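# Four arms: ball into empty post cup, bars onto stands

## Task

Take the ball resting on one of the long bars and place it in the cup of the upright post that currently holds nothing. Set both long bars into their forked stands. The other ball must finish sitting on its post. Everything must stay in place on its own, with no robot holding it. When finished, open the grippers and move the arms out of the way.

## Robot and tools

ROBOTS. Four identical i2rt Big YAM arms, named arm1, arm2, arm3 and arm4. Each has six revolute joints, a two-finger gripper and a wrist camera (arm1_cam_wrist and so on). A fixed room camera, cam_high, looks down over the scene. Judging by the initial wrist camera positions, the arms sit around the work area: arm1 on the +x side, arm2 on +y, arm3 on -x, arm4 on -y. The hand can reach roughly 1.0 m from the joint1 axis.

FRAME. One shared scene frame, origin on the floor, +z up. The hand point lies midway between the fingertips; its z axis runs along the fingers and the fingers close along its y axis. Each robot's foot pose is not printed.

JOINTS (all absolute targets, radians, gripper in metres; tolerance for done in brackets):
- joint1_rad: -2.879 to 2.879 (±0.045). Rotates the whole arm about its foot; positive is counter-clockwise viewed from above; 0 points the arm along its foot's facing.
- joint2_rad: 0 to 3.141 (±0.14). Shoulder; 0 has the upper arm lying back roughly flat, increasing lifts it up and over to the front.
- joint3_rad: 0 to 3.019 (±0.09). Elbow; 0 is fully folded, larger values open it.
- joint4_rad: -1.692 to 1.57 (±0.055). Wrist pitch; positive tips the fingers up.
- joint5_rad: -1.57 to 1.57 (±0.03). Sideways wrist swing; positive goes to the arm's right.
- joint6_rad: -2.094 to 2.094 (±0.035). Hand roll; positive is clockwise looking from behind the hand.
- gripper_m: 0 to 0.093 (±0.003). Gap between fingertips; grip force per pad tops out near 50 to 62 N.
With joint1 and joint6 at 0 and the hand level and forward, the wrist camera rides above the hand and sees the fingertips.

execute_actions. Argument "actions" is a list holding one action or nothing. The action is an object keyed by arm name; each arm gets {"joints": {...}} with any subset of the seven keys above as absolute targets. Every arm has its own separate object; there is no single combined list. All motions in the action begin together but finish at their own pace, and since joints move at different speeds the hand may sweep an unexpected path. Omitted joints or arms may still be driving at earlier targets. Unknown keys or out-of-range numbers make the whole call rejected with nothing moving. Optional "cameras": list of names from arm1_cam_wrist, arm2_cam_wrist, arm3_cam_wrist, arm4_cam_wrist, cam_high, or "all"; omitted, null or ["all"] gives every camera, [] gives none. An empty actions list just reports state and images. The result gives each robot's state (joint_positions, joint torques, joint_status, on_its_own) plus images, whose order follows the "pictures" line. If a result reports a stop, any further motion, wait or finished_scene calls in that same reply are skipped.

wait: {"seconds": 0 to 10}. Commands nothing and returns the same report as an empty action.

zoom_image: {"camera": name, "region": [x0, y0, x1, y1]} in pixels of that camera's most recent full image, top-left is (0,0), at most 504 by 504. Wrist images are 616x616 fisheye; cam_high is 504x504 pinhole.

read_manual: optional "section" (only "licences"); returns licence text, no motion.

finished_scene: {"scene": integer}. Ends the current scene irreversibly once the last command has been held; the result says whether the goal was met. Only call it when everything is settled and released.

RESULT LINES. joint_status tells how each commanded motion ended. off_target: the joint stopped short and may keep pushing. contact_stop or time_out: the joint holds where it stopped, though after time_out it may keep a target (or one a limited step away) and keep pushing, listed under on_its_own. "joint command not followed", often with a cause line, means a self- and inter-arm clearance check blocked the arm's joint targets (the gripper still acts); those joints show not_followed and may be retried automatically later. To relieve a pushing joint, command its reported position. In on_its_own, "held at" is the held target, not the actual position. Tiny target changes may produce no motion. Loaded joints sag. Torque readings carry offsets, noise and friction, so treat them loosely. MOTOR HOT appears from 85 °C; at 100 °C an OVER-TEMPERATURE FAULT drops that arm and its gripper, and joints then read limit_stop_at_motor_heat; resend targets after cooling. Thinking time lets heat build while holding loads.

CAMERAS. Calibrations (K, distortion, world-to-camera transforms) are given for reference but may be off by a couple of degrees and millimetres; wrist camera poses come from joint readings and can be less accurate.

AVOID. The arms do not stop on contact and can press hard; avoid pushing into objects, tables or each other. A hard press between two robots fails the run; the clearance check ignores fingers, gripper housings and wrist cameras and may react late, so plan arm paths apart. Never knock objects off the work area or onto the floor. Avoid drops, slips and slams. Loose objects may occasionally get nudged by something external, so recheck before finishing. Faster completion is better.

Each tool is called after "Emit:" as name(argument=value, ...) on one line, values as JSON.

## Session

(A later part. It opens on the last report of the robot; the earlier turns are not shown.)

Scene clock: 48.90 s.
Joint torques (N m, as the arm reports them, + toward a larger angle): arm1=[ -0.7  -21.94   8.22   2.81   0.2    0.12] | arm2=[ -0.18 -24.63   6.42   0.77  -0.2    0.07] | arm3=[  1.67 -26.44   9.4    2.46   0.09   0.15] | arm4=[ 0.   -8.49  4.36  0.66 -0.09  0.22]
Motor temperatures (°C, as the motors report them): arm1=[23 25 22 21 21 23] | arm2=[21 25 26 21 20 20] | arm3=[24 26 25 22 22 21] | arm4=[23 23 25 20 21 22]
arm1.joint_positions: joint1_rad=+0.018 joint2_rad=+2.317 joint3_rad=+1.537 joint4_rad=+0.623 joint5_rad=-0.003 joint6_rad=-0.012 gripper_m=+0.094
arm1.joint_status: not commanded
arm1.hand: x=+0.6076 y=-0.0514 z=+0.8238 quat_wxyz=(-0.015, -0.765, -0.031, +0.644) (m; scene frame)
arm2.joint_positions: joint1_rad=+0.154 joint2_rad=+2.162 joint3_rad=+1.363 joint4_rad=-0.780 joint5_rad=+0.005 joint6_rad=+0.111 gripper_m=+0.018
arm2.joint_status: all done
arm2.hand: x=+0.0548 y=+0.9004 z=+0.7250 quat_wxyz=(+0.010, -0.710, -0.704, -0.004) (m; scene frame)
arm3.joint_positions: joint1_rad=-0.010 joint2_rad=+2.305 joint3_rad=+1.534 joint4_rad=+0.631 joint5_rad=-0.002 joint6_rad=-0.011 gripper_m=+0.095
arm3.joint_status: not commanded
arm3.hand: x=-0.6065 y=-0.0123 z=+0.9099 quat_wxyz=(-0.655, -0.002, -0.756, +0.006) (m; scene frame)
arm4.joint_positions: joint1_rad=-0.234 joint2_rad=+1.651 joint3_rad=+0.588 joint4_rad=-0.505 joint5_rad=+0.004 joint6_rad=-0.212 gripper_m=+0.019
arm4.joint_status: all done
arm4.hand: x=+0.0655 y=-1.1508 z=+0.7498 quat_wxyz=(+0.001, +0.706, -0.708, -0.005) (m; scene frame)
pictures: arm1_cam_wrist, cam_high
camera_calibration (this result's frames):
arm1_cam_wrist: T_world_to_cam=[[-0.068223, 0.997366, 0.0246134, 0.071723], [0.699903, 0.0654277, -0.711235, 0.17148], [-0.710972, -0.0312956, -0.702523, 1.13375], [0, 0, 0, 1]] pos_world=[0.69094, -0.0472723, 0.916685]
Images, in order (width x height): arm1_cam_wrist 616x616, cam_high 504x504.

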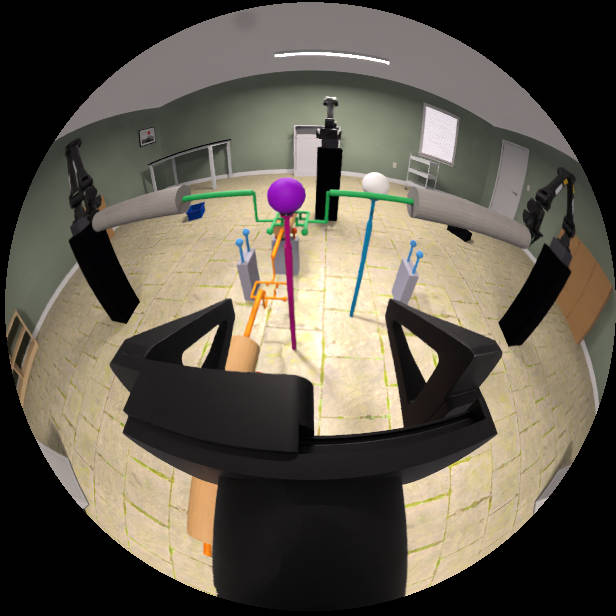

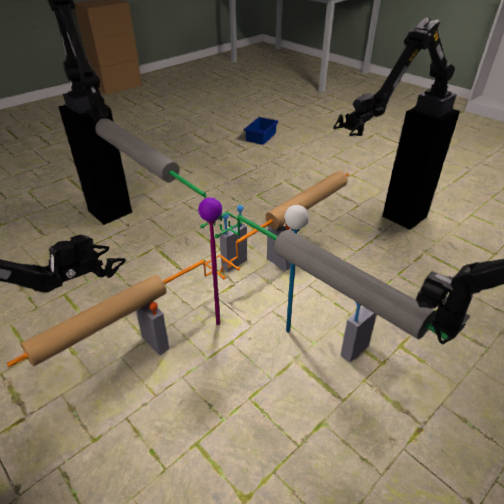

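Emit:
execute_actions(actions=[{"arm2":{"joints":{"joint1_rad":0.047,"joint2_rad":2.038,"joint3_rad":1.372,"joint4_rad":-0.8465,"joint5_rad":0,"joint6_rad":-0.004}},"arm4":{"joints":{"joint1_rad":0.047,"joint2_rad":1.515,"joint3_rad":0.593,"joint4_rad":-0.633,"joint5_rad":0,"joint6_rad":0.087}}}], cameras=["arm1_cam_wrist","arm3_cam_wrist","cam_high"])

Emit:
zoom_image(camera="cam_high", region=[165, 155, 345, 285])

Emit:
zoom_image(camera="arm3_cam_wrist", region=[200, 150, 400, 270])

Scene clock: 50.37 s.
Joint torques (N m, as the arm reports them, + toward a larger angle): arm1=[ -0.61 -22.02   8.26   2.78   0.21   0.13] | arm2=[  0.39 -23.06   6.89   0.25  -0.21   0.04] | arm3=[  1.68 -26.33   9.37   2.41   0.08   0.15] | arm4=[ 0.36 -7.37  5.3   0.52 -0.02  0.19]
Motor temperatures (°C, as the motors report them): arm1=[23 25 22 21 21 23] | arm2=[21 25 26 21 20 20] | arm3=[24 26 25 22 22 21] | arm4=[23 23 24 20 21 22]
arm1.joint_positions: joint1_rad=+0.018 joint2_rad=+2.317 joint3_rad=+1.537 joint4_rad=+0.623 joint5_rad=-0.003 joint6_rad=-0.012 gripper_m=+0.094
arm1.joint_status: not commanded
arm1.hand: x=+0.6076 y=-0.0514 z=+0.8238 quat_wxyz=(-0.015, -0.765, -0.031, +0.644) (m; scene frame)
arm2.joint_positions: joint1_rad=+0.034 joint2_rad=+2.079 joint3_rad=+1.355 joint4_rad=-0.843 joint5_rad=+0.005 joint6_rad=-0.003 gripper_m=+0.018
arm2.joint_status: all done
arm2.hand: x=-0.0116 y=+0.8985 z=+0.7671 quat_wxyz=(+0.005, -0.712, -0.702, +0.000) (m; scene frame)
arm3.joint_positions: joint1_rad=-0.010 joint2_rad=+2.305 joint3_rad=+1.534 joint4_rad=+0.631 joint5_rad=-0.002 joint6_rad=-0.011 gripper_m=+0.095
arm3.joint_status: not commanded
arm3.hand: x=-0.6065 y=-0.0123 z=+0.9099 quat_wxyz=(-0.655, -0.002, -0.756, +0.006) (m; scene frame)
arm4.joint_positions: joint1_rad=+0.048 joint2_rad=+1.528 joint3_rad=+0.588 joint4_rad=-0.631 joint5_rad=+0.002 joint6_rad=+0.077 gripper_m=+0.019
arm4.joint_status: all done
arm4.hand: x=-0.0196 y=-1.1518 z=+0.7854 quat_wxyz=(+0.003, +0.703, -0.711, -0.005) (m; scene frame)
pictures: arm1_cam_wrist, arm3_cam_wrist, cam_high
camera_calibration (this result's frames):
arm1_cam_wrist: T_world_to_cam=[[-0.068223, 0.997366, 0.0246134, 0.071723], [0.699903, 0.0654277, -0.711235, 0.17148], [-0.710972, -0.0312956, -0.702523, 1.13375], [0, 0, 0, 1]] pos_world=[0.69094, -0.0472723, 0.916685]
arm3_cam_wrist: T_world_to_cam=[[-0.0127065, -0.999895, 0.00698913, -0.0268152], [-0.687339, 0.00365765, -0.726328, 0.250592], [0.726226, -0.014033, -0.687313, 1.1908], [0, 0, 0, 1]] pos_world=[-0.692887, -0.0110186, 1.00065]
Images, in order (width x height): arm1_cam_wrist 616x616, arm3_cam_wrist 616x616, cam_high 504x504.

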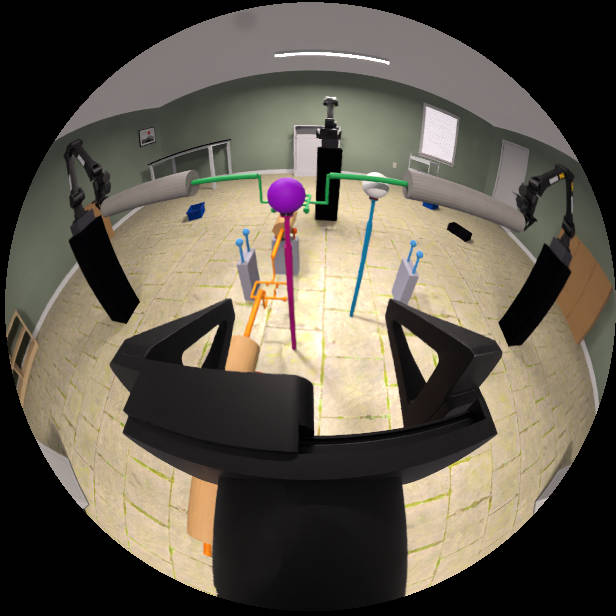

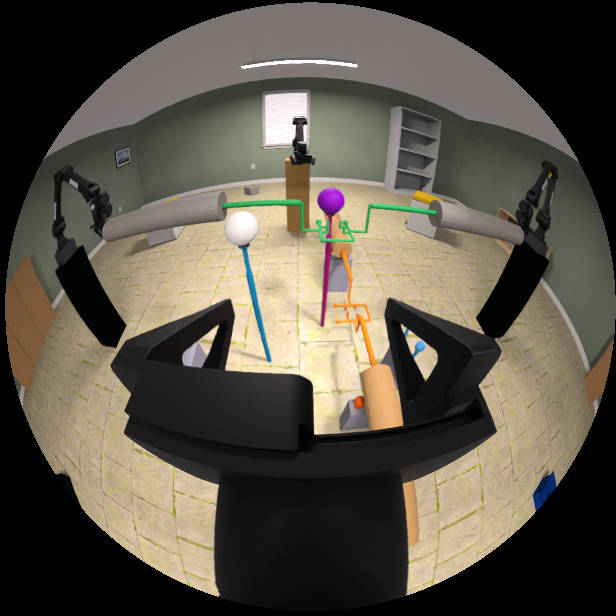

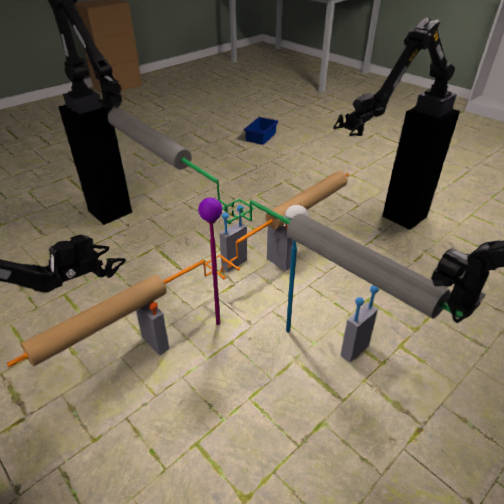

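Region (165, 155, 345, 285) of cam_high's 504x504 image, scaled by 2.800, with more detail than that image has.

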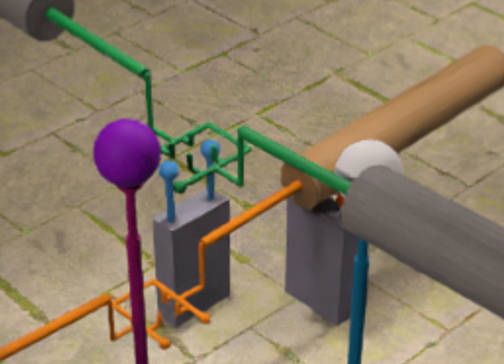

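Region (200, 150, 400, 270) of arm3_cam_wrist's 616x616 image, scaled by 2.520, with more detail than that image has; it fills the top 302 rows of this view, and the rest is white.

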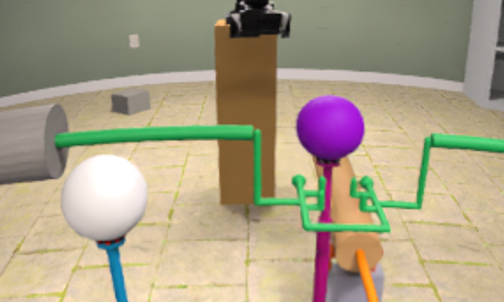

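Emit:
execute_actions(actions=[{"arm2":{"joints":{"joint1_rad":-0.017,"joint2_rad":1.903,"joint3_rad":1.354,"joint4_rad":-0.968,"joint5_rad":0,"joint6_rad":-0.073}},"arm4":{"joints":{"joint1_rad":0.142,"joint2_rad":1.392,"joint3_rad":0.721,"joint4_rad":-0.882,"joint5_rad":0,"joint6_rad":0.178}}}], cameras=["arm1_cam_wrist","arm3_cam_wrist"])

Emit:
zoom_image(camera="arm3_cam_wrist", region=[200, 150, 400, 270])

Emit:
zoom_image(camera="arm1_cam_wrist", region=[235, 125, 445, 245])

Scene clock: 51.80 s.
Joint torques (N m, as the arm reports them, + toward a larger angle): arm1=[ -0.57 -21.9    8.25   2.76   0.19   0.12] | arm2=[ -0.53 -20.49   7.31   0.02  -0.2   -0.11] | arm3=[  1.61 -26.25   9.37   2.46   0.08   0.15] | arm4=[ 0.66 -5.91  8.8  -0.47  0.    0.18]
Motor temperatures (°C, as the motors report them): arm1=[23 25 22 21 21 23] | arm2=[21 25 26 21 20 20] | arm3=[24 26 25 22 22 21] | arm4=[23 23 25 20 21 22]
arm1.joint_positions: joint1_rad=+0.018 joint2_rad=+2.317 joint3_rad=+1.537 joint4_rad=+0.623 joint5_rad=-0.003 joint6_rad=-0.012 gripper_m=+0.094
arm1.joint_status: not commanded
arm1.hand: x=+0.6076 y=-0.0514 z=+0.8238 quat_wxyz=(-0.015, -0.765, -0.031, +0.644) (m; scene frame)
arm2.joint_positions: joint1_rad=-0.018 joint2_rad=+1.929 joint3_rad=+1.342 joint4_rad=-0.954 joint5_rad=+0.005 joint6_rad=-0.056 gripper_m=+0.018
arm2.joint_status: all done
arm2.hand: x=-0.0393 y=+0.9079 z=+0.8422 quat_wxyz=(-0.003, -0.712, -0.702, +0.010) (m; scene frame)
arm3.joint_positions: joint1_rad=-0.010 joint2_rad=+2.305 joint3_rad=+1.534 joint4_rad=+0.631 joint5_rad=-0.002 joint6_rad=-0.011 gripper_m=+0.095
arm3.joint_status: not commanded
arm3.hand: x=-0.6065 y=-0.0123 z=+0.9099 quat_wxyz=(-0.655, -0.002, -0.756, +0.006) (m; scene frame)
arm4.joint_positions: joint1_rad=+0.141 joint2_rad=+1.398 joint3_rad=+0.682 joint4_rad=-0.852 joint5_rad=+0.003 joint6_rad=+0.170 gripper_m=+0.019
arm4.joint_status: all done
arm4.hand: x=-0.0485 y=-1.1414 z=+0.8472 quat_wxyz=(+0.002, +0.703, -0.711, -0.006) (m; scene frame)
pictures: arm1_cam_wrist, arm3_cam_wrist
camera_calibration (this result's frames):
arm1_cam_wrist: T_world_to_cam=[[-0.068223, 0.997366, 0.0246134, 0.071723], [0.699903, 0.0654277, -0.711235, 0.17148], [-0.710972, -0.0312956, -0.702523, 1.13375], [0, 0, 0, 1]] pos_world=[0.69094, -0.0472723, 0.916685]
arm3_cam_wrist: T_world_to_cam=[[-0.0127065, -0.999895, 0.00698913, -0.0268152], [-0.687339, 0.00365765, -0.726328, 0.250592], [0.726226, -0.014033, -0.687313, 1.1908], [0, 0, 0, 1]] pos_world=[-0.692887, -0.0110186, 1.00065]
Images, in order (width x height): arm1_cam_wrist 616x616, arm3_cam_wrist 616x616.

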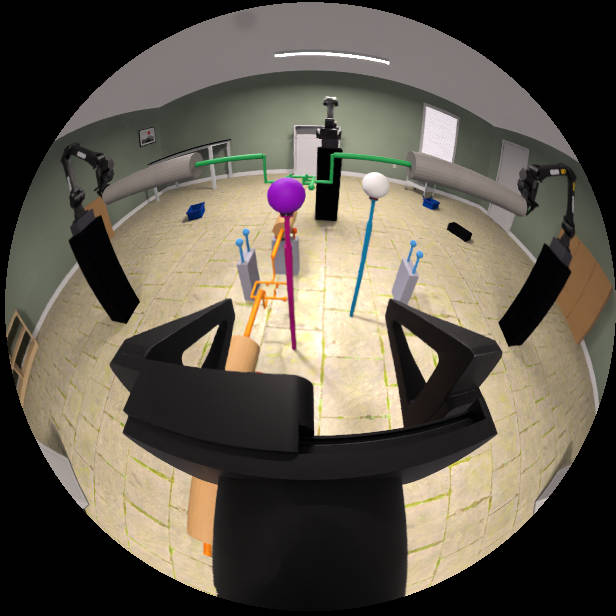

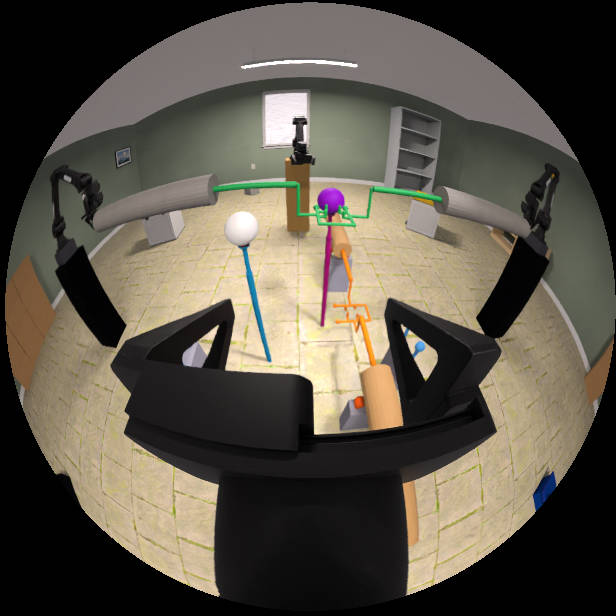

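Region (200, 150, 400, 270) of arm3_cam_wrist's 616x616 image, scaled by 2.520, with more detail than that image has; it fills the top 302 rows of this view, and the rest is white.

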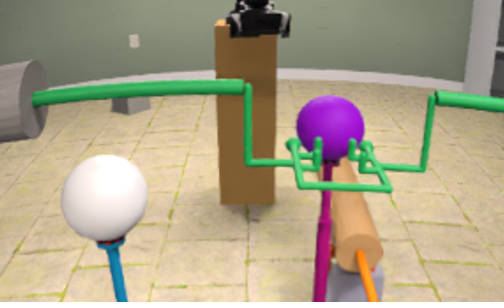

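Region (235, 125, 445, 245) of arm1_cam_wrist's 616x616 image, scaled by 2.400, with more detail than that image has; it fills the top 288 rows of this view, and the rest is white.

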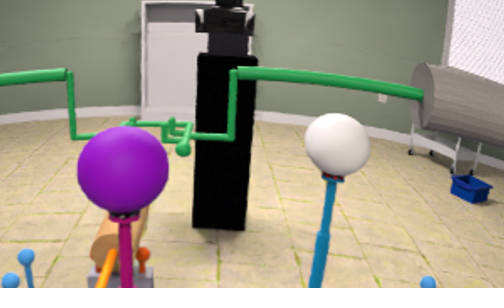

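Emit:
execute_actions(actions=[{"arm2":{"joints":{"joint1_rad":-0.215,"joint2_rad":1.921,"joint3_rad":1.412,"joint4_rad":-0.998,"joint5_rad":0,"joint6_rad":-0.272}},"arm4":{"joints":{"joint1_rad":0.418,"joint2_rad":1.491,"joint3_rad":0.846,"joint4_rad":-0.905,"joint5_rad":0,"joint6_rad":0.453}}}], cameras=["arm3_cam_wrist","cam_high"])

Scene clock: 53.40 s.
Joint torques (N m, as the arm reports them, + toward a larger angle): arm1=[ -0.66 -21.93   8.22   2.78   0.19   0.12] | arm2=[ -0.31 -20.51   9.57  -0.28  -0.11  -0.04] | arm3=[  1.74 -26.25   9.38   2.43   0.08   0.15] | arm4=[ 0.47 -8.15  8.01  0.18 -0.03  0.21]
Motor temperatures (°C, as the motors report them): arm1=[23 25 22 21 21 23] | arm2=[21 25 26 21 20 20] | arm3=[24 26 25 22 22 21] | arm4=[23 23 25 20 21 22]
arm1.joint_positions: joint1_rad=+0.018 joint2_rad=+2.317 joint3_rad=+1.537 joint4_rad=+0.623 joint5_rad=-0.003 joint6_rad=-0.012 gripper_m=+0.094
arm1.joint_status: not commanded
arm1.hand: x=+0.6076 y=-0.0514 z=+0.8238 quat_wxyz=(-0.015, -0.765, -0.031, +0.644) (m; scene frame)
arm2.joint_positions: joint1_rad=-0.224 joint2_rad=+1.942 joint3_rad=+1.368 joint4_rad=-0.980 joint5_rad=+0.001 joint6_rad=-0.267 gripper_m=+0.018
arm2.joint_status: all done
arm2.hand: x=-0.1501 y=+0.9233 z=+0.8441 quat_wxyz=(+0.001, -0.710, -0.704, +0.005) (m; scene frame)
arm3.joint_positions: joint1_rad=-0.010 joint2_rad=+2.305 joint3_rad=+1.534 joint4_rad=+0.631 joint5_rad=-0.002 joint6_rad=-0.011 gripper_m=+0.095
arm3.joint_status: not commanded
arm3.hand: x=-0.6065 y=-0.0123 z=+0.9099 quat_wxyz=(-0.655, -0.002, -0.756, +0.006) (m; scene frame)
arm4.joint_positions: joint1_rad=+0.418 joint2_rad=+1.502 joint3_rad=+0.819 joint4_rad=-0.894 joint5_rad=+0.004 joint6_rad=+0.442 gripper_m=+0.019
arm4.joint_status: all done
arm4.hand: x=-0.1501 y=-1.1248 z=+0.8559 quat_wxyz=(+0.003, +0.705, -0.709, -0.002) (m; scene frame)
pictures: arm3_cam_wrist, cam_high
camera_calibration (this result's frames):
arm3_cam_wrist: T_world_to_cam=[[-0.0127065, -0.999895, 0.00698913, -0.0268152], [-0.687339, 0.00365765, -0.726328, 0.250592], [0.726226, -0.014033, -0.687313, 1.1908], [0, 0, 0, 1]] pos_world=[-0.692887, -0.0110186, 1.00065]
Images, in order (width x height): arm3_cam_wrist 616x616, cam_high 504x504.

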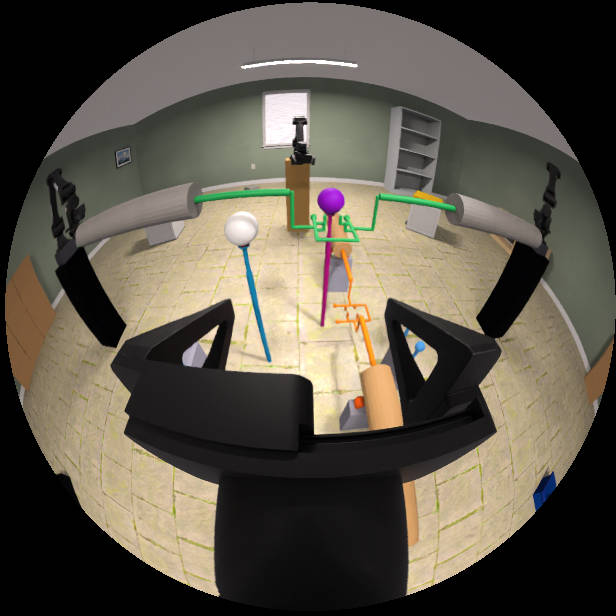

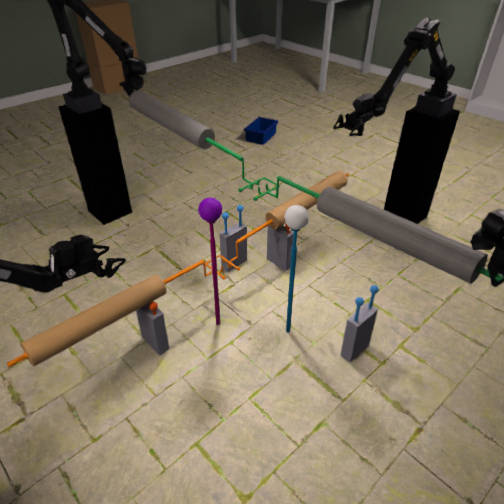

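Emit:
execute_actions(actions=[{"arm2":{"joints":{"joint1_rad":-0.438,"joint2_rad":2.02,"joint3_rad":1.332,"joint4_rad":-0.818,"joint5_rad":0,"joint6_rad":-0.497}},"arm4":{"joints":{"joint1_rad":0.59,"joint2_rad":1.832,"joint3_rad":1.083,"joint4_rad":-0.783,"joint5_rad":0,"joint6_rad":0.626}}}], cameras=["arm2_cam_wrist","arm4_cam_wrist","cam_high"])

Scene clock: 55.17 s.
Joint torques (N m, as the arm reports them, + toward a larger angle): arm1=[ -0.73 -21.94   8.27   2.78   0.2    0.13] | arm2=[  0.75 -22.79   6.67   0.38   0.01  -0.02] | arm3=[  1.87 -26.33   9.38   2.42   0.09   0.16] | arm4=[  0.42 -12.23   7.6    0.38   0.11   0.18]
Motor temperatures (°C, as the motors report them): arm1=[23 25 22 21 21 23] | arm2=[21 25 26 21 20 20] | arm3=[24 26 25 22 22 21] | arm4=[23 23 25 20 21 22]
arm1.joint_positions: joint1_rad=+0.018 joint2_rad=+2.317 joint3_rad=+1.537 joint4_rad=+0.623 joint5_rad=-0.003 joint6_rad=-0.012 gripper_m=+0.094
arm1.joint_status: not commanded
arm1.hand: x=+0.6076 y=-0.0514 z=+0.8238 quat_wxyz=(-0.015, -0.765, -0.031, +0.644) (m; scene frame)
arm2.joint_positions: joint1_rad=-0.449 joint2_rad=+2.061 joint3_rad=+1.318 joint4_rad=-0.818 joint5_rad=-0.002 joint6_rad=-0.493 gripper_m=+0.018
arm2.joint_status: all done
arm2.hand: x=-0.2617 y=+0.9740 z=+0.7677 quat_wxyz=(+0.002, -0.710, -0.704, +0.002) (m; scene frame)
arm3.joint_positions: joint1_rad=-0.010 joint2_rad=+2.305 joint3_rad=+1.534 joint4_rad=+0.631 joint5_rad=-0.002 joint6_rad=-0.011 gripper_m=+0.095
arm3.joint_status: not commanded
arm3.hand: x=-0.6065 y=-0.0123 z=+0.9099 quat_wxyz=(-0.655, -0.002, -0.756, +0.006) (m; scene frame)
arm4.joint_positions: joint1_rad=+0.590 joint2_rad=+1.845 joint3_rad=+1.053 joint4_rad=-0.776 joint5_rad=+0.001 joint6_rad=+0.617 gripper_m=+0.019
arm4.joint_status: all done
arm4.hand: x=-0.2624 y=-1.0734 z=+0.7903 quat_wxyz=(+0.003, +0.704, -0.710, -0.007) (m; scene frame)
pictures: arm2_cam_wrist, arm4_cam_wrist, cam_high
camera_calibration (this result's frames):
arm2_cam_wrist: T_world_to_cam=[[-0.999715, 0.0235973, -0.00363347, -0.281737], [0.016777, 0.802587, 0.596299, -1.23286], [0.0169872, 0.596068, -0.802754, 0.158668], [0, 0, 0, 1]] pos_world=[-0.263668, 0.901551, 0.861503]
arm4_cam_wrist: T_world_to_cam=[[0.999932, -0.0115468, -0.00146126, 0.253333], [-0.00853599, -0.812898, 0.582343, -1.32644], [-0.00791206, -0.582291, -0.812942, 0.14253], [0, 0, 0, 1]] pos_world=[-0.263511, -0.992342, 0.888683]
Images, in order (width x height): arm2_cam_wrist 616x616, arm4_cam_wrist 616x616, cam_high 504x504.

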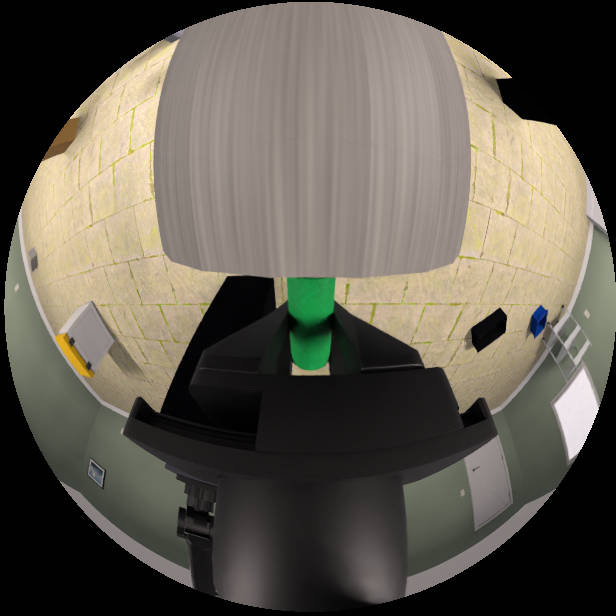

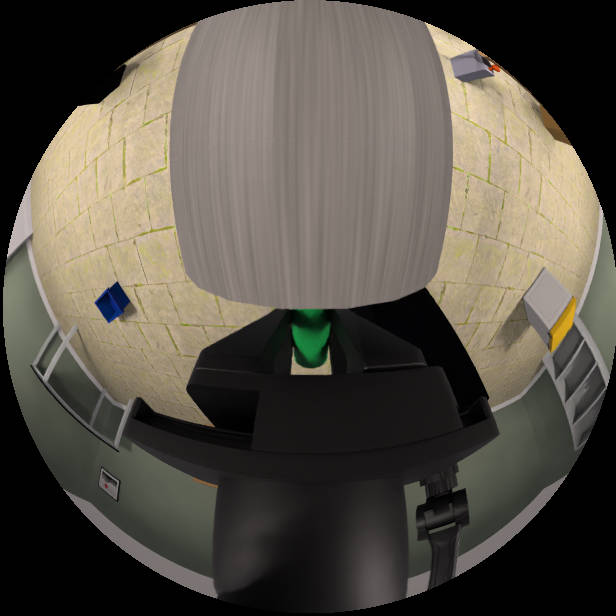

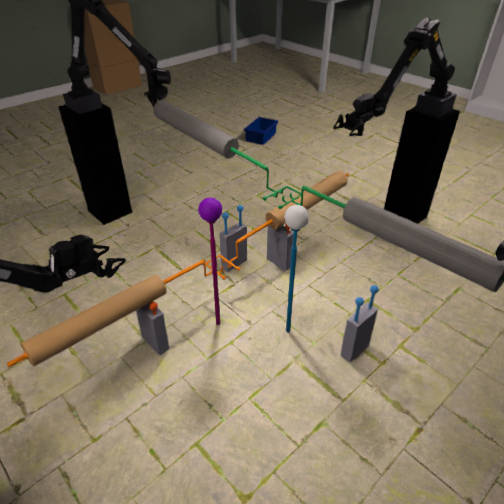

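Emit:
execute_actions(actions=[{"arm2":{"joints":{"joint1_rad":-0.49,"joint2_rad":2.217,"joint3_rad":1.189,"joint4_rad":-0.485,"joint5_rad":0,"joint6_rad":-0.549}},"arm4":{"joints":{"joint1_rad":0.532,"joint2_rad":2.188,"joint3_rad":1.221,"joint4_rad":-0.577,"joint5_rad":0,"joint6_rad":0.542}}}], cameras=["cam_high"])

Scene clock: 56.67 s.
Joint torques (N m, as the arm reports them, + toward a larger angle): arm1=[ -0.72 -21.87   8.25   2.81   0.2    0.14] | arm2=[ -0.67 -23.43   4.18   0.73  -0.04  -0.1 ] | arm3=[  1.79 -26.39   9.44   2.43   0.09   0.14] | arm4=[  1.16 -15.44   6.11   0.1   -0.2    0.01]
Motor temperatures (°C, as the motors report them): arm1=[23 26 22 21 21 23] | arm2=[21 25 26 21 20 20] | arm3=[24 26 25 22 22 21] | arm4=[23 23 25 20 21 22]
arm1.joint_positions: joint1_rad=+0.018 joint2_rad=+2.317 joint3_rad=+1.537 joint4_rad=+0.623 joint5_rad=-0.003 joint6_rad=-0.012 gripper_m=+0.094
arm1.joint_status: not commanded
arm1.hand: x=+0.6076 y=-0.0514 z=+0.8238 quat_wxyz=(-0.015, -0.765, -0.031, +0.644) (m; scene frame)
arm2.joint_positions: joint1_rad=-0.491 joint2_rad=+2.265 joint3_rad=+1.182 joint4_rad=-0.495 joint5_rad=-0.001 joint6_rad=-0.534 gripper_m=+0.018
arm2.joint_status: all done
arm2.hand: x=-0.2559 y=+1.0303 z=+0.6348 quat_wxyz=(+0.006, -0.711, -0.704, -0.007) (m; scene frame)
arm3.joint_positions: joint1_rad=-0.010 joint2_rad=+2.305 joint3_rad=+1.534 joint4_rad=+0.631 joint5_rad=-0.002 joint6_rad=-0.011 gripper_m=+0.095
arm3.joint_status: not commanded
arm3.hand: x=-0.6065 y=-0.0123 z=+0.9099 quat_wxyz=(-0.655, -0.002, -0.756, +0.006) (m; scene frame)
arm4.joint_positions: joint1_rad=+0.522 joint2_rad=+2.209 joint3_rad=+1.194 joint4_rad=-0.564 joint5_rad=+0.008 joint6_rad=+0.552 gripper_m=+0.019
arm4.joint_status: all done
arm4.hand: x=-0.2589 y=-1.0189 z=+0.6553 quat_wxyz=(+0.001, +0.703, -0.711, +0.000) (m; scene frame)
pictures: cam_high
Images, in order (width x height): cam_high 504x504.

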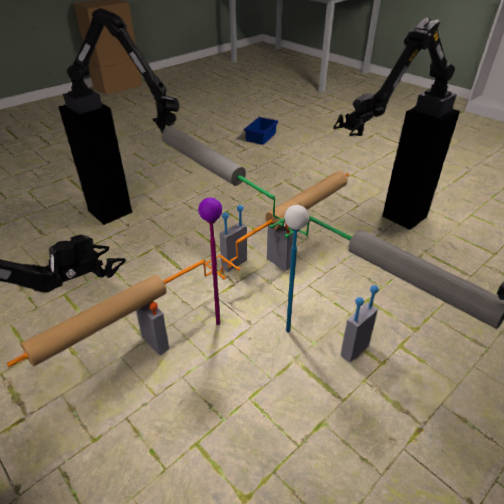

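Emit:
execute_actions(actions=[{"arm2":{"joints":{"joint1_rad":-0.525,"joint2_rad":2.508,"joint3_rad":1.272,"joint4_rad":-0.26,"joint5_rad":0,"joint6_rad":-0.58}},"arm4":{"joints":{"joint1_rad":0.51,"joint2_rad":2.501,"joint3_rad":1.388,"joint4_rad":-0.44,"joint5_rad":0,"joint6_rad":0.513}}}], cameras=["arm1_cam_wrist","arm3_cam_wrist","cam_high"])

Emit:
zoom_image(camera="cam_high", region=[200, 170, 420, 340])

Emit:
zoom_image(camera="arm1_cam_wrist", region=[200, 190, 460, 310])

Scene clock: 58.37 s.
Joint torques (N m, as the arm reports them, + toward a larger angle): arm1=[ -0.52 -21.82   8.26   2.78   0.21   0.14] | arm2=[ -0.5  -22.97   3.88   0.87  -0.17  -0.04] | arm3=[  1.68 -26.27   9.38   2.39   0.08   0.15] | arm4=[  1.24 -16.38   4.45   0.17  -0.07  -0.04]
Motor temperatures (°C, as the motors report them): arm1=[23 26 22 21 21 23] | arm2=[21 25 26 21 20 20] | arm3=[24 26 25 22 22 21] | arm4=[23 24 25 20 21 22]
arm1.joint_positions: joint1_rad=+0.018 joint2_rad=+2.317 joint3_rad=+1.537 joint4_rad=+0.623 joint5_rad=-0.003 joint6_rad=-0.012 gripper_m=+0.094
arm1.joint_status: not commanded
arm1.hand: x=+0.6076 y=-0.0514 z=+0.8238 quat_wxyz=(-0.015, -0.765, -0.031, +0.644) (m; scene frame)
arm2.joint_positions: joint1_rad=-0.527 joint2_rad=+2.554 joint3_rad=+1.249 joint4_rad=-0.274 joint5_rad=+0.001 joint6_rad=-0.571 gripper_m=+0.018
arm2.joint_status: all done
arm2.hand: x=-0.2604 y=+1.0581 z=+0.5096 quat_wxyz=(+0.006, -0.710, -0.704, -0.006) (m; scene frame)
arm3.joint_positions: joint1_rad=-0.010 joint2_rad=+2.305 joint3_rad=+1.534 joint4_rad=+0.631 joint5_rad=-0.002 joint6_rad=-0.011 gripper_m=+0.095
arm3.joint_status: not commanded
arm3.hand: x=-0.6065 y=-0.0123 z=+0.9099 quat_wxyz=(-0.655, -0.002, -0.756, +0.006) (m; scene frame)
arm4.joint_positions: joint1_rad=+0.501 joint2_rad=+2.518 joint3_rad=+1.374 joint4_rad=-0.429 joint5_rad=+0.006 joint6_rad=+0.527 gripper_m=+0.019
arm4.joint_status: all done
arm4.hand: x=-0.2644 y=-0.9914 z=+0.5348 quat_wxyz=(+0.001, +0.704, -0.710, -0.004) (m; scene frame)
pictures: arm1_cam_wrist, arm3_cam_wrist, cam_high
camera_calibration (this result's frames):
arm1_cam_wrist: T_world_to_cam=[[-0.068223, 0.997366, 0.0246134, 0.071723], [0.699903, 0.0654277, -0.711235, 0.17148], [-0.710972, -0.0312956, -0.702523, 1.13375], [0, 0, 0, 1]] pos_world=[0.69094, -0.0472723, 0.916685]
arm3_cam_wrist: T_world_to_cam=[[-0.0127065, -0.999895, 0.00698913, -0.0268152], [-0.687339, 0.00365765, -0.726328, 0.250592], [0.726226, -0.014033, -0.687313, 1.1908], [0, 0, 0, 1]] pos_world=[-0.692887, -0.0110186, 1.00065]
Images, in order (width x height): arm1_cam_wrist 616x616, arm3_cam_wrist 616x616, cam_high 504x504.

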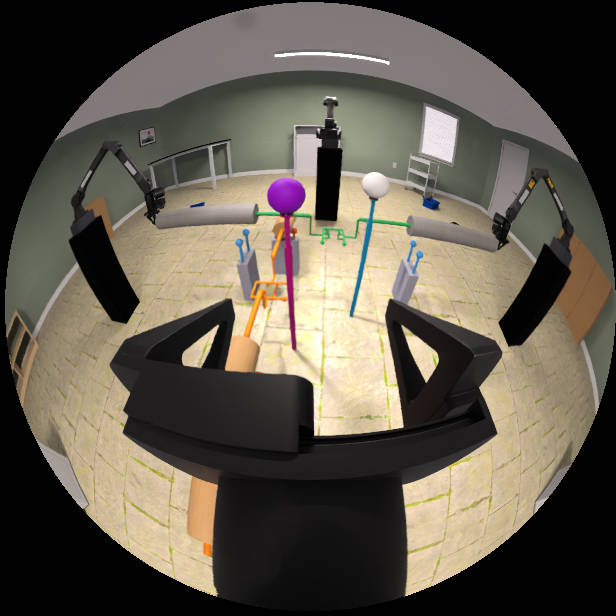

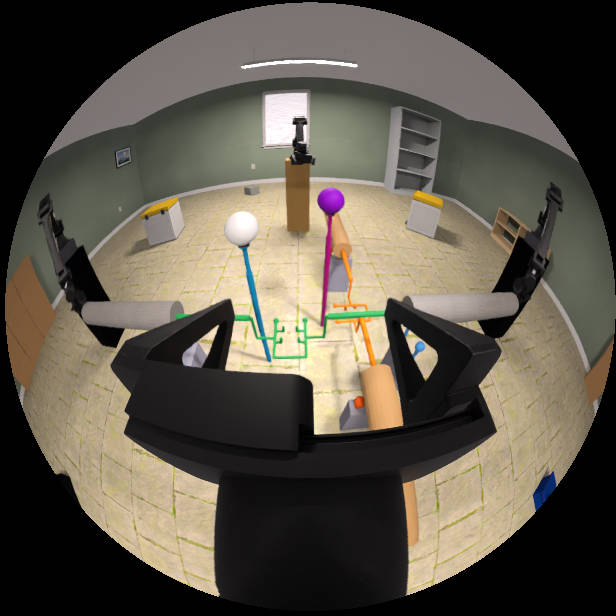

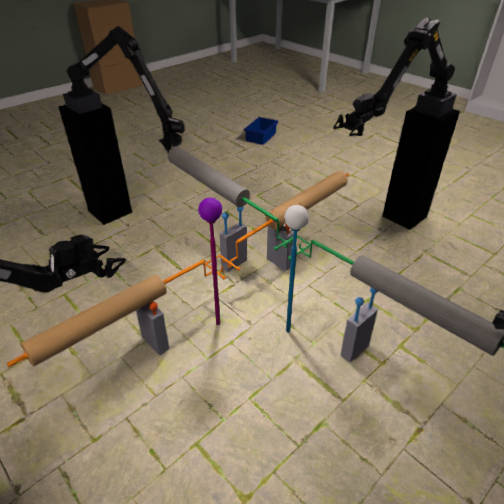

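Region (200, 170, 420, 340) of cam_high's 504x504 image, scaled by 2.291, with more detail than that image has; it fills the top 389 rows of this view, and the rest is white.

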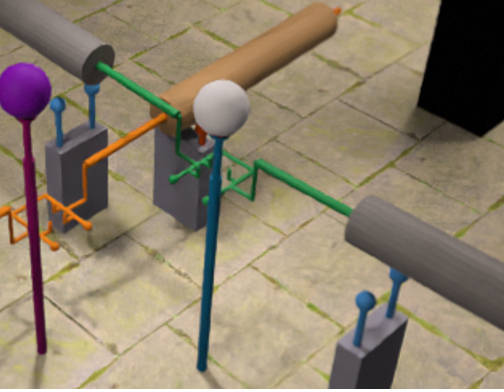

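Region (200, 190, 460, 310) of arm1_cam_wrist's 616x616 image, scaled by 1.938, with more detail than that image has; it fills the top 233 rows of this view, and the rest is white.

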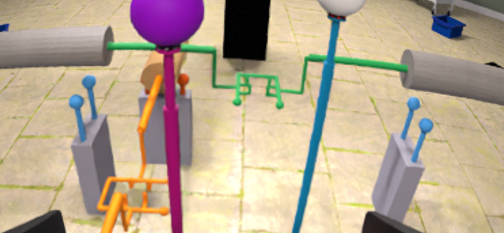

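Emit:
execute_actions(actions=[{"arm2":{"joints":{"joint1_rad":-0.514,"joint2_rad":2.716,"joint3_rad":1.421,"joint4_rad":-0.189,"joint5_rad":0,"joint6_rad":-0.572}},"arm4":{"joints":{"joint1_rad":0.505,"joint2_rad":2.706,"joint3_rad":1.512,"joint4_rad":-0.368,"joint5_rad":0,"joint6_rad":0.507}}}], cameras=["arm1_cam_wrist","cam_high"])

Emit:
zoom_image(camera="cam_high", region=[200, 170, 420, 340])

Emit:
zoom_image(camera="arm1_cam_wrist", region=[200, 190, 460, 310])

Scene clock: 59.67 s.
Joint torques (N m, as the arm reports them, + toward a larger angle): arm1=[ -0.68 -21.9    8.23   2.8    0.21   0.12] | arm2=[ -0.37 -23.19   3.1    1.16  -0.2   -0.02] | arm3=[  1.74 -26.39   9.36   2.46   0.08   0.15] | arm4=[  0.84 -16.98   3.97   0.12   0.    -0.07]
Motor temperatures (°C, as the motors report them): arm1=[23 26 22 21 21 23] | arm2=[21 25 26 21 20 20] | arm3=[24 26 25 22 22 21] | arm4=[23 24 25 20 21 22]
arm1.joint_positions: joint1_rad=+0.018 joint2_rad=+2.317 joint3_rad=+1.537 joint4_rad=+0.623 joint5_rad=-0.003 joint6_rad=-0.012 gripper_m=+0.094
arm1.joint_status: not commanded
arm1.hand: x=+0.6076 y=-0.0514 z=+0.8238 quat_wxyz=(-0.015, -0.765, -0.031, +0.644) (m; scene frame)
arm2.joint_positions: joint1_rad=-0.520 joint2_rad=+2.759 joint3_rad=+1.401 joint4_rad=-0.211 joint5_rad=+0.003 joint6_rad=-0.565 gripper_m=+0.018
arm2.joint_status: all done
arm2.hand: x=-0.2614 y=+1.0520 z=+0.4297 quat_wxyz=(+0.006, -0.709, -0.705, -0.002) (m; scene frame)
arm3.joint_positions: joint1_rad=-0.010 joint2_rad=+2.305 joint3_rad=+1.534 joint4_rad=+0.631 joint5_rad=-0.002 joint6_rad=-0.011 gripper_m=+0.095
arm3.joint_status: not commanded
arm3.hand: x=-0.6065 y=-0.0123 z=+0.9099 quat_wxyz=(-0.655, -0.002, -0.756, +0.006) (m; scene frame)
arm4.joint_positions: joint1_rad=+0.500 joint2_rad=+2.723 joint3_rad=+1.495 joint4_rad=-0.358 joint5_rad=+0.003 joint6_rad=+0.525 gripper_m=+0.019
arm4.joint_status: all done
arm4.hand: x=-0.2620 y=-0.9968 z=+0.4486 quat_wxyz=(+0.004, +0.705, -0.709, +0.002) (m; scene frame)
pictures: arm1_cam_wrist, cam_high
camera_calibration (this result's frames):
arm1_cam_wrist: T_world_to_cam=[[-0.068223, 0.997366, 0.0246134, 0.071723], [0.699903, 0.0654277, -0.711235, 0.17148], [-0.710972, -0.0312956, -0.702523, 1.13375], [0, 0, 0, 1]] pos_world=[0.69094, -0.0472723, 0.916685]
Images, in order (width x height): arm1_cam_wrist 616x616, cam_high 504x504.

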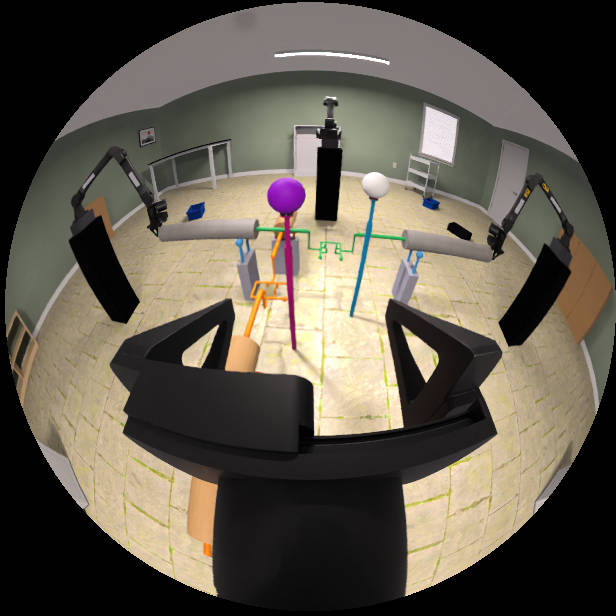

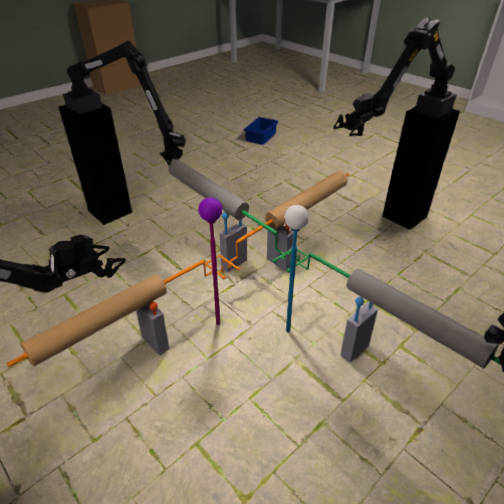

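Region (200, 170, 420, 340) of cam_high's 504x504 image, scaled by 2.291, with more detail than that image has; it fills the top 389 rows of this view, and the rest is white.

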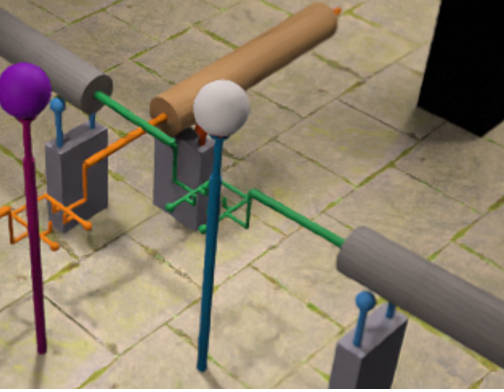

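Region (200, 190, 460, 310) of arm1_cam_wrist's 616x616 image, scaled by 1.938, with more detail than that image has; it fills the top 233 rows of this view, and the rest is white.

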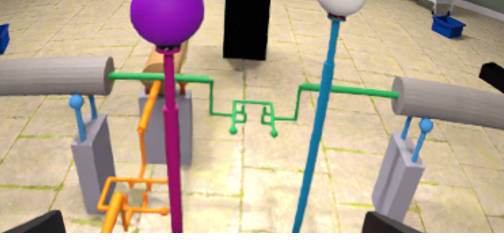

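Emit:
execute_actions(actions=[{"arm2":{"joints":{"gripper_m":0.05}},"arm4":{"joints":{"gripper_m":0.05}}}], cameras=["arm2_cam_wrist","arm4_cam_wrist","cam_high"])

Scene clock: 60.60 s.
Joint torques (N m, as the arm reports them, + toward a larger angle): arm1=[ -0.61 -21.86   8.24   2.83   0.2    0.13] | arm2=[ -0.32 -21.6    3.42   1.05  -0.2   -0.02] | arm3=[  1.75 -26.42   9.34   2.47   0.08   0.16] | arm4=[  0.83 -16.31   4.12   0.24   0.01  -0.06]
Motor temperatures (°C, as the motors report them): arm1=[23 26 22 21 21 23] | arm2=[21 25 25 21 20 20] | arm3=[24 26 25 22 22 21] | arm4=[23 24 25 20 21 22]
arm1.joint_positions: joint1_rad=+0.018 joint2_rad=+2.317 joint3_rad=+1.537 joint4_rad=+0.623 joint5_rad=-0.003 joint6_rad=-0.012 gripper_m=+0.094
arm1.joint_status: not commanded
arm1.hand: x=+0.6076 y=-0.0514 z=+0.8238 quat_wxyz=(-0.015, -0.765, -0.031, +0.644) (m; scene frame)
arm2.joint_positions: joint1_rad=-0.520 joint2_rad=+2.738 joint3_rad=+1.401 joint4_rad=-0.206 joint5_rad=+0.003 joint6_rad=-0.565 gripper_m=+0.050
arm2.joint_status: all done
arm2.hand: x=-0.2683 y=+1.0412 z=+0.4396 quat_wxyz=(+0.004, -0.709, -0.705, +0.011) (m; scene frame)
arm3.joint_positions: joint1_rad=-0.010 joint2_rad=+2.305 joint3_rad=+1.534 joint4_rad=+0.631 joint5_rad=-0.002 joint6_rad=-0.011 gripper_m=+0.095
arm3.joint_status: not commanded
arm3.hand: x=-0.6065 y=-0.0123 z=+0.9099 quat_wxyz=(-0.655, -0.002, -0.756, +0.006) (m; scene frame)
arm4.joint_positions: joint1_rad=+0.500 joint2_rad=+2.715 joint3_rad=+1.495 joint4_rad=-0.359 joint5_rad=+0.003 joint6_rad=+0.524 gripper_m=+0.050
arm4.joint_status: all done
arm4.hand: x=-0.2638 y=-0.9936 z=+0.4526 quat_wxyz=(+0.004, +0.705, -0.709, -0.001) (m; scene frame)
pictures: arm2_cam_wrist, arm4_cam_wrist, cam_high
camera_calibration (this result's frames):
arm2_cam_wrist: T_world_to_cam=[[-0.99971, 0.021271, 0.0113222, -0.295231], [0.0238682, 0.809571, 0.586537, -1.0921], [0.00331013, 0.586637, -0.809843, -0.135454], [0, 0, 0, 1]] pos_world=[-0.26863, 0.969877, 0.534206]
arm4_cam_wrist: T_world_to_cam=[[0.999943, -0.0087614, 0.00609628, 0.254553], [-0.0106711, -0.808209, 0.5888, -1.06372], [-0.000231642, -0.588831, -0.808256, -0.0921516], [0, 0, 0, 1]] pos_world=[-0.265911, -0.911738, 0.550283]
Images, in order (width x height): arm2_cam_wrist 616x616, arm4_cam_wrist 616x616, cam_high 504x504.

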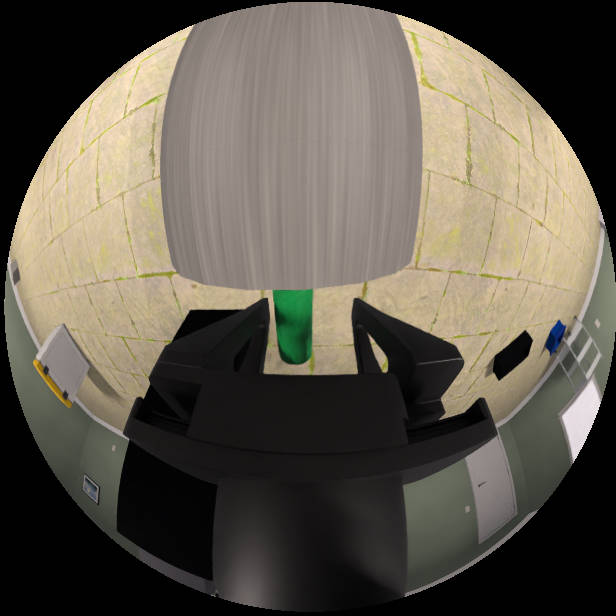

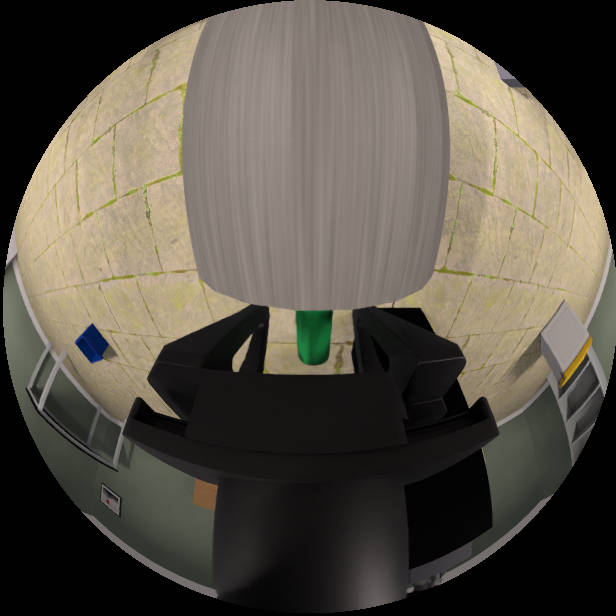

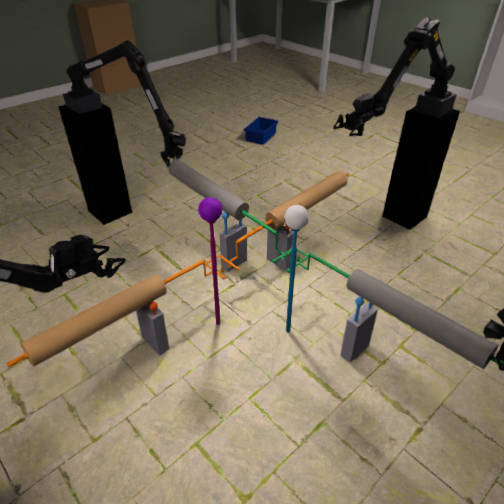

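Emit:
execute_actions(actions=[{"arm2":{"joints":{"joint2_rad":1.94,"joint3_rad":0.55,"joint4_rad":-0.18,"gripper_m":0.09}},"arm4":{"joints":{"joint2_rad":1.92,"joint3_rad":0.65,"joint4_rad":-0.3,"gripper_m":0.09}},"arm1":{"joints":{"joint2_rad":1.6,"joint3_rad":0.95,"joint4_rad":0.1}},"arm3":{"joints":{"joint2_rad":1.6,"joint3_rad":0.95,"joint4_rad":0.1}}}], cameras=["arm1_cam_wrist","arm3_cam_wrist","cam_high"])

Scene clock: 62.80 s.
Joint torques (N m, as the arm reports them, + toward a larger angle): arm1=[ -0.54 -11.79   7.69   1.29   0.19   0.13] | arm2=[ -0.22 -13.15   1.79   0.74  -0.2   -0.02] | arm3=[  1.8  -15.88   8.65   1.36   0.09   0.16] | arm4=[ 0.7  -9.55  2.75  0.69  0.01 -0.05]
Motor temperatures (°C, as the motors report them): arm1=[23 26 22 21 21 23] | arm2=[21 25 25 21 20 20] | arm3=[24 26 25 22 22 21] | arm4=[23 24 25 20 21 22]
arm1.joint_positions: joint1_rad=+0.018 joint2_rad=+1.597 joint3_rad=+0.953 joint4_rad=+0.113 joint5_rad=-0.003 joint6_rad=-0.012 gripper_m=+0.094
arm1.joint_status: all done
arm1.hand: x=+0.8317 y=-0.0384 z=+0.9257 quat_wxyz=(-0.011, -0.871, -0.034, +0.490) (m; scene frame)
arm2.joint_positions: joint1_rad=-0.520 joint2_rad=+1.958 joint3_rad=+0.544 joint4_rad=-0.191 joint5_rad=+0.003 joint6_rad=-0.565 gripper_m=+0.090
arm2.joint_status: all done
arm2.hand: x=-0.1522 y=+1.2179 z=+0.6744 quat_wxyz=(+0.010, -0.709, -0.705, -0.019) (m; scene frame)
arm3.joint_positions: joint1_rad=-0.010 joint2_rad=+1.601 joint3_rad=+0.949 joint4_rad=+0.107 joint5_rad=-0.002 joint6_rad=-0.011 gripper_m=+0.095
arm3.joint_status: all done
arm3.hand: x=-0.8348 y=-0.0093 z=+0.9924 quat_wxyz=(-0.489, -0.002, -0.872, +0.004) (m; scene frame)
arm4.joint_positions: joint1_rad=+0.500 joint2_rad=+1.926 joint3_rad=+0.650 joint4_rad=-0.304 joint5_rad=+0.003 joint6_rad=+0.524 gripper_m=+0.090
arm4.joint_status: all done
arm4.hand: x=-0.1627 y=-1.1660 z=+0.6806 quat_wxyz=(+0.004, +0.705, -0.709, -0.001) (m; scene frame)
pictures: arm1_cam_wrist, arm3_cam_wrist, cam_high
camera_calibration (this result's frames):
arm1_cam_wrist: T_world_to_cam=[[-0.0745779, 0.997005, 0.0204513, 0.0806784], [0.910726, 0.0764497, -0.405875, -0.371385], [-0.406223, -0.0116437, -0.9137, 1.3078], [0, 0, 0, 1]] pos_world=[0.875506, -0.0368168, 1.04255]
arm3_cam_wrist: T_world_to_cam=[[-0.00870003, -0.999946, 0.00560754, -0.0226515], [-0.917956, 0.00576239, -0.396639, -0.366086], [0.396586, -0.00859825, -0.917957, 1.36711], [0, 0, 0, 1]] pos_world=[-0.878425, -0.00878594, 1.10987]
Images, in order (width x height): arm1_cam_wrist 616x616, arm3_cam_wrist 616x616, cam_high 504x504.

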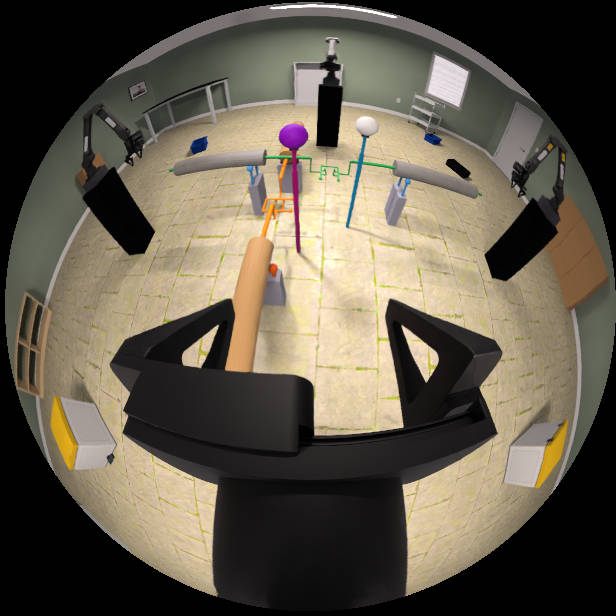

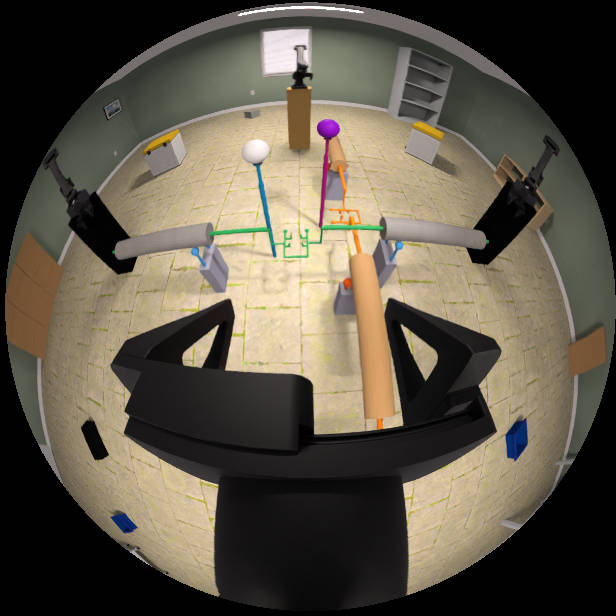

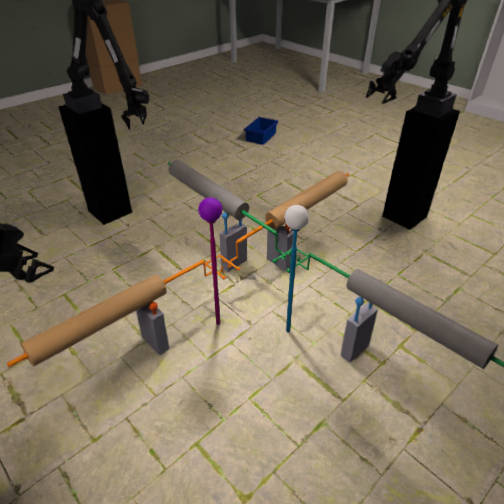

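Emit:
zoom_image(camera="arm3_cam_wrist", region=[160, 110, 430, 300])

Emit:
zoom_image(camera="arm1_cam_wrist", region=[220, 100, 440, 260])

Region (160, 110, 430, 300) of arm3_cam_wrist's 616x616 image, scaled by 1.867, with more detail than that image has; it fills the top 355 rows of this view, and the rest is white.

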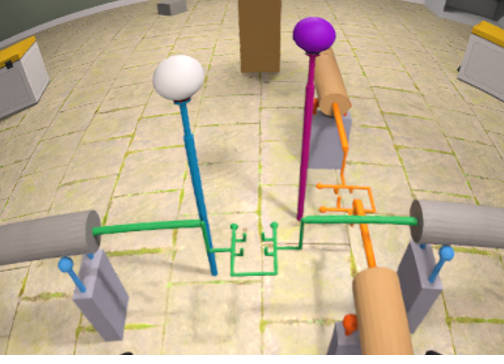

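Region (220, 100, 440, 260) of arm1_cam_wrist's 616x616 image, scaled by 2.291, with more detail than that image has; it fills the top 367 rows of this view, and the rest is white.

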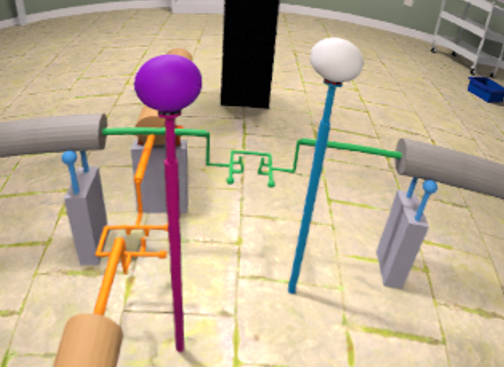

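Both balls are on their posts, both bars are in their stands and the arms are clear.

Emit:
finished_scene(scene=1)

The scene is finished: the task was done.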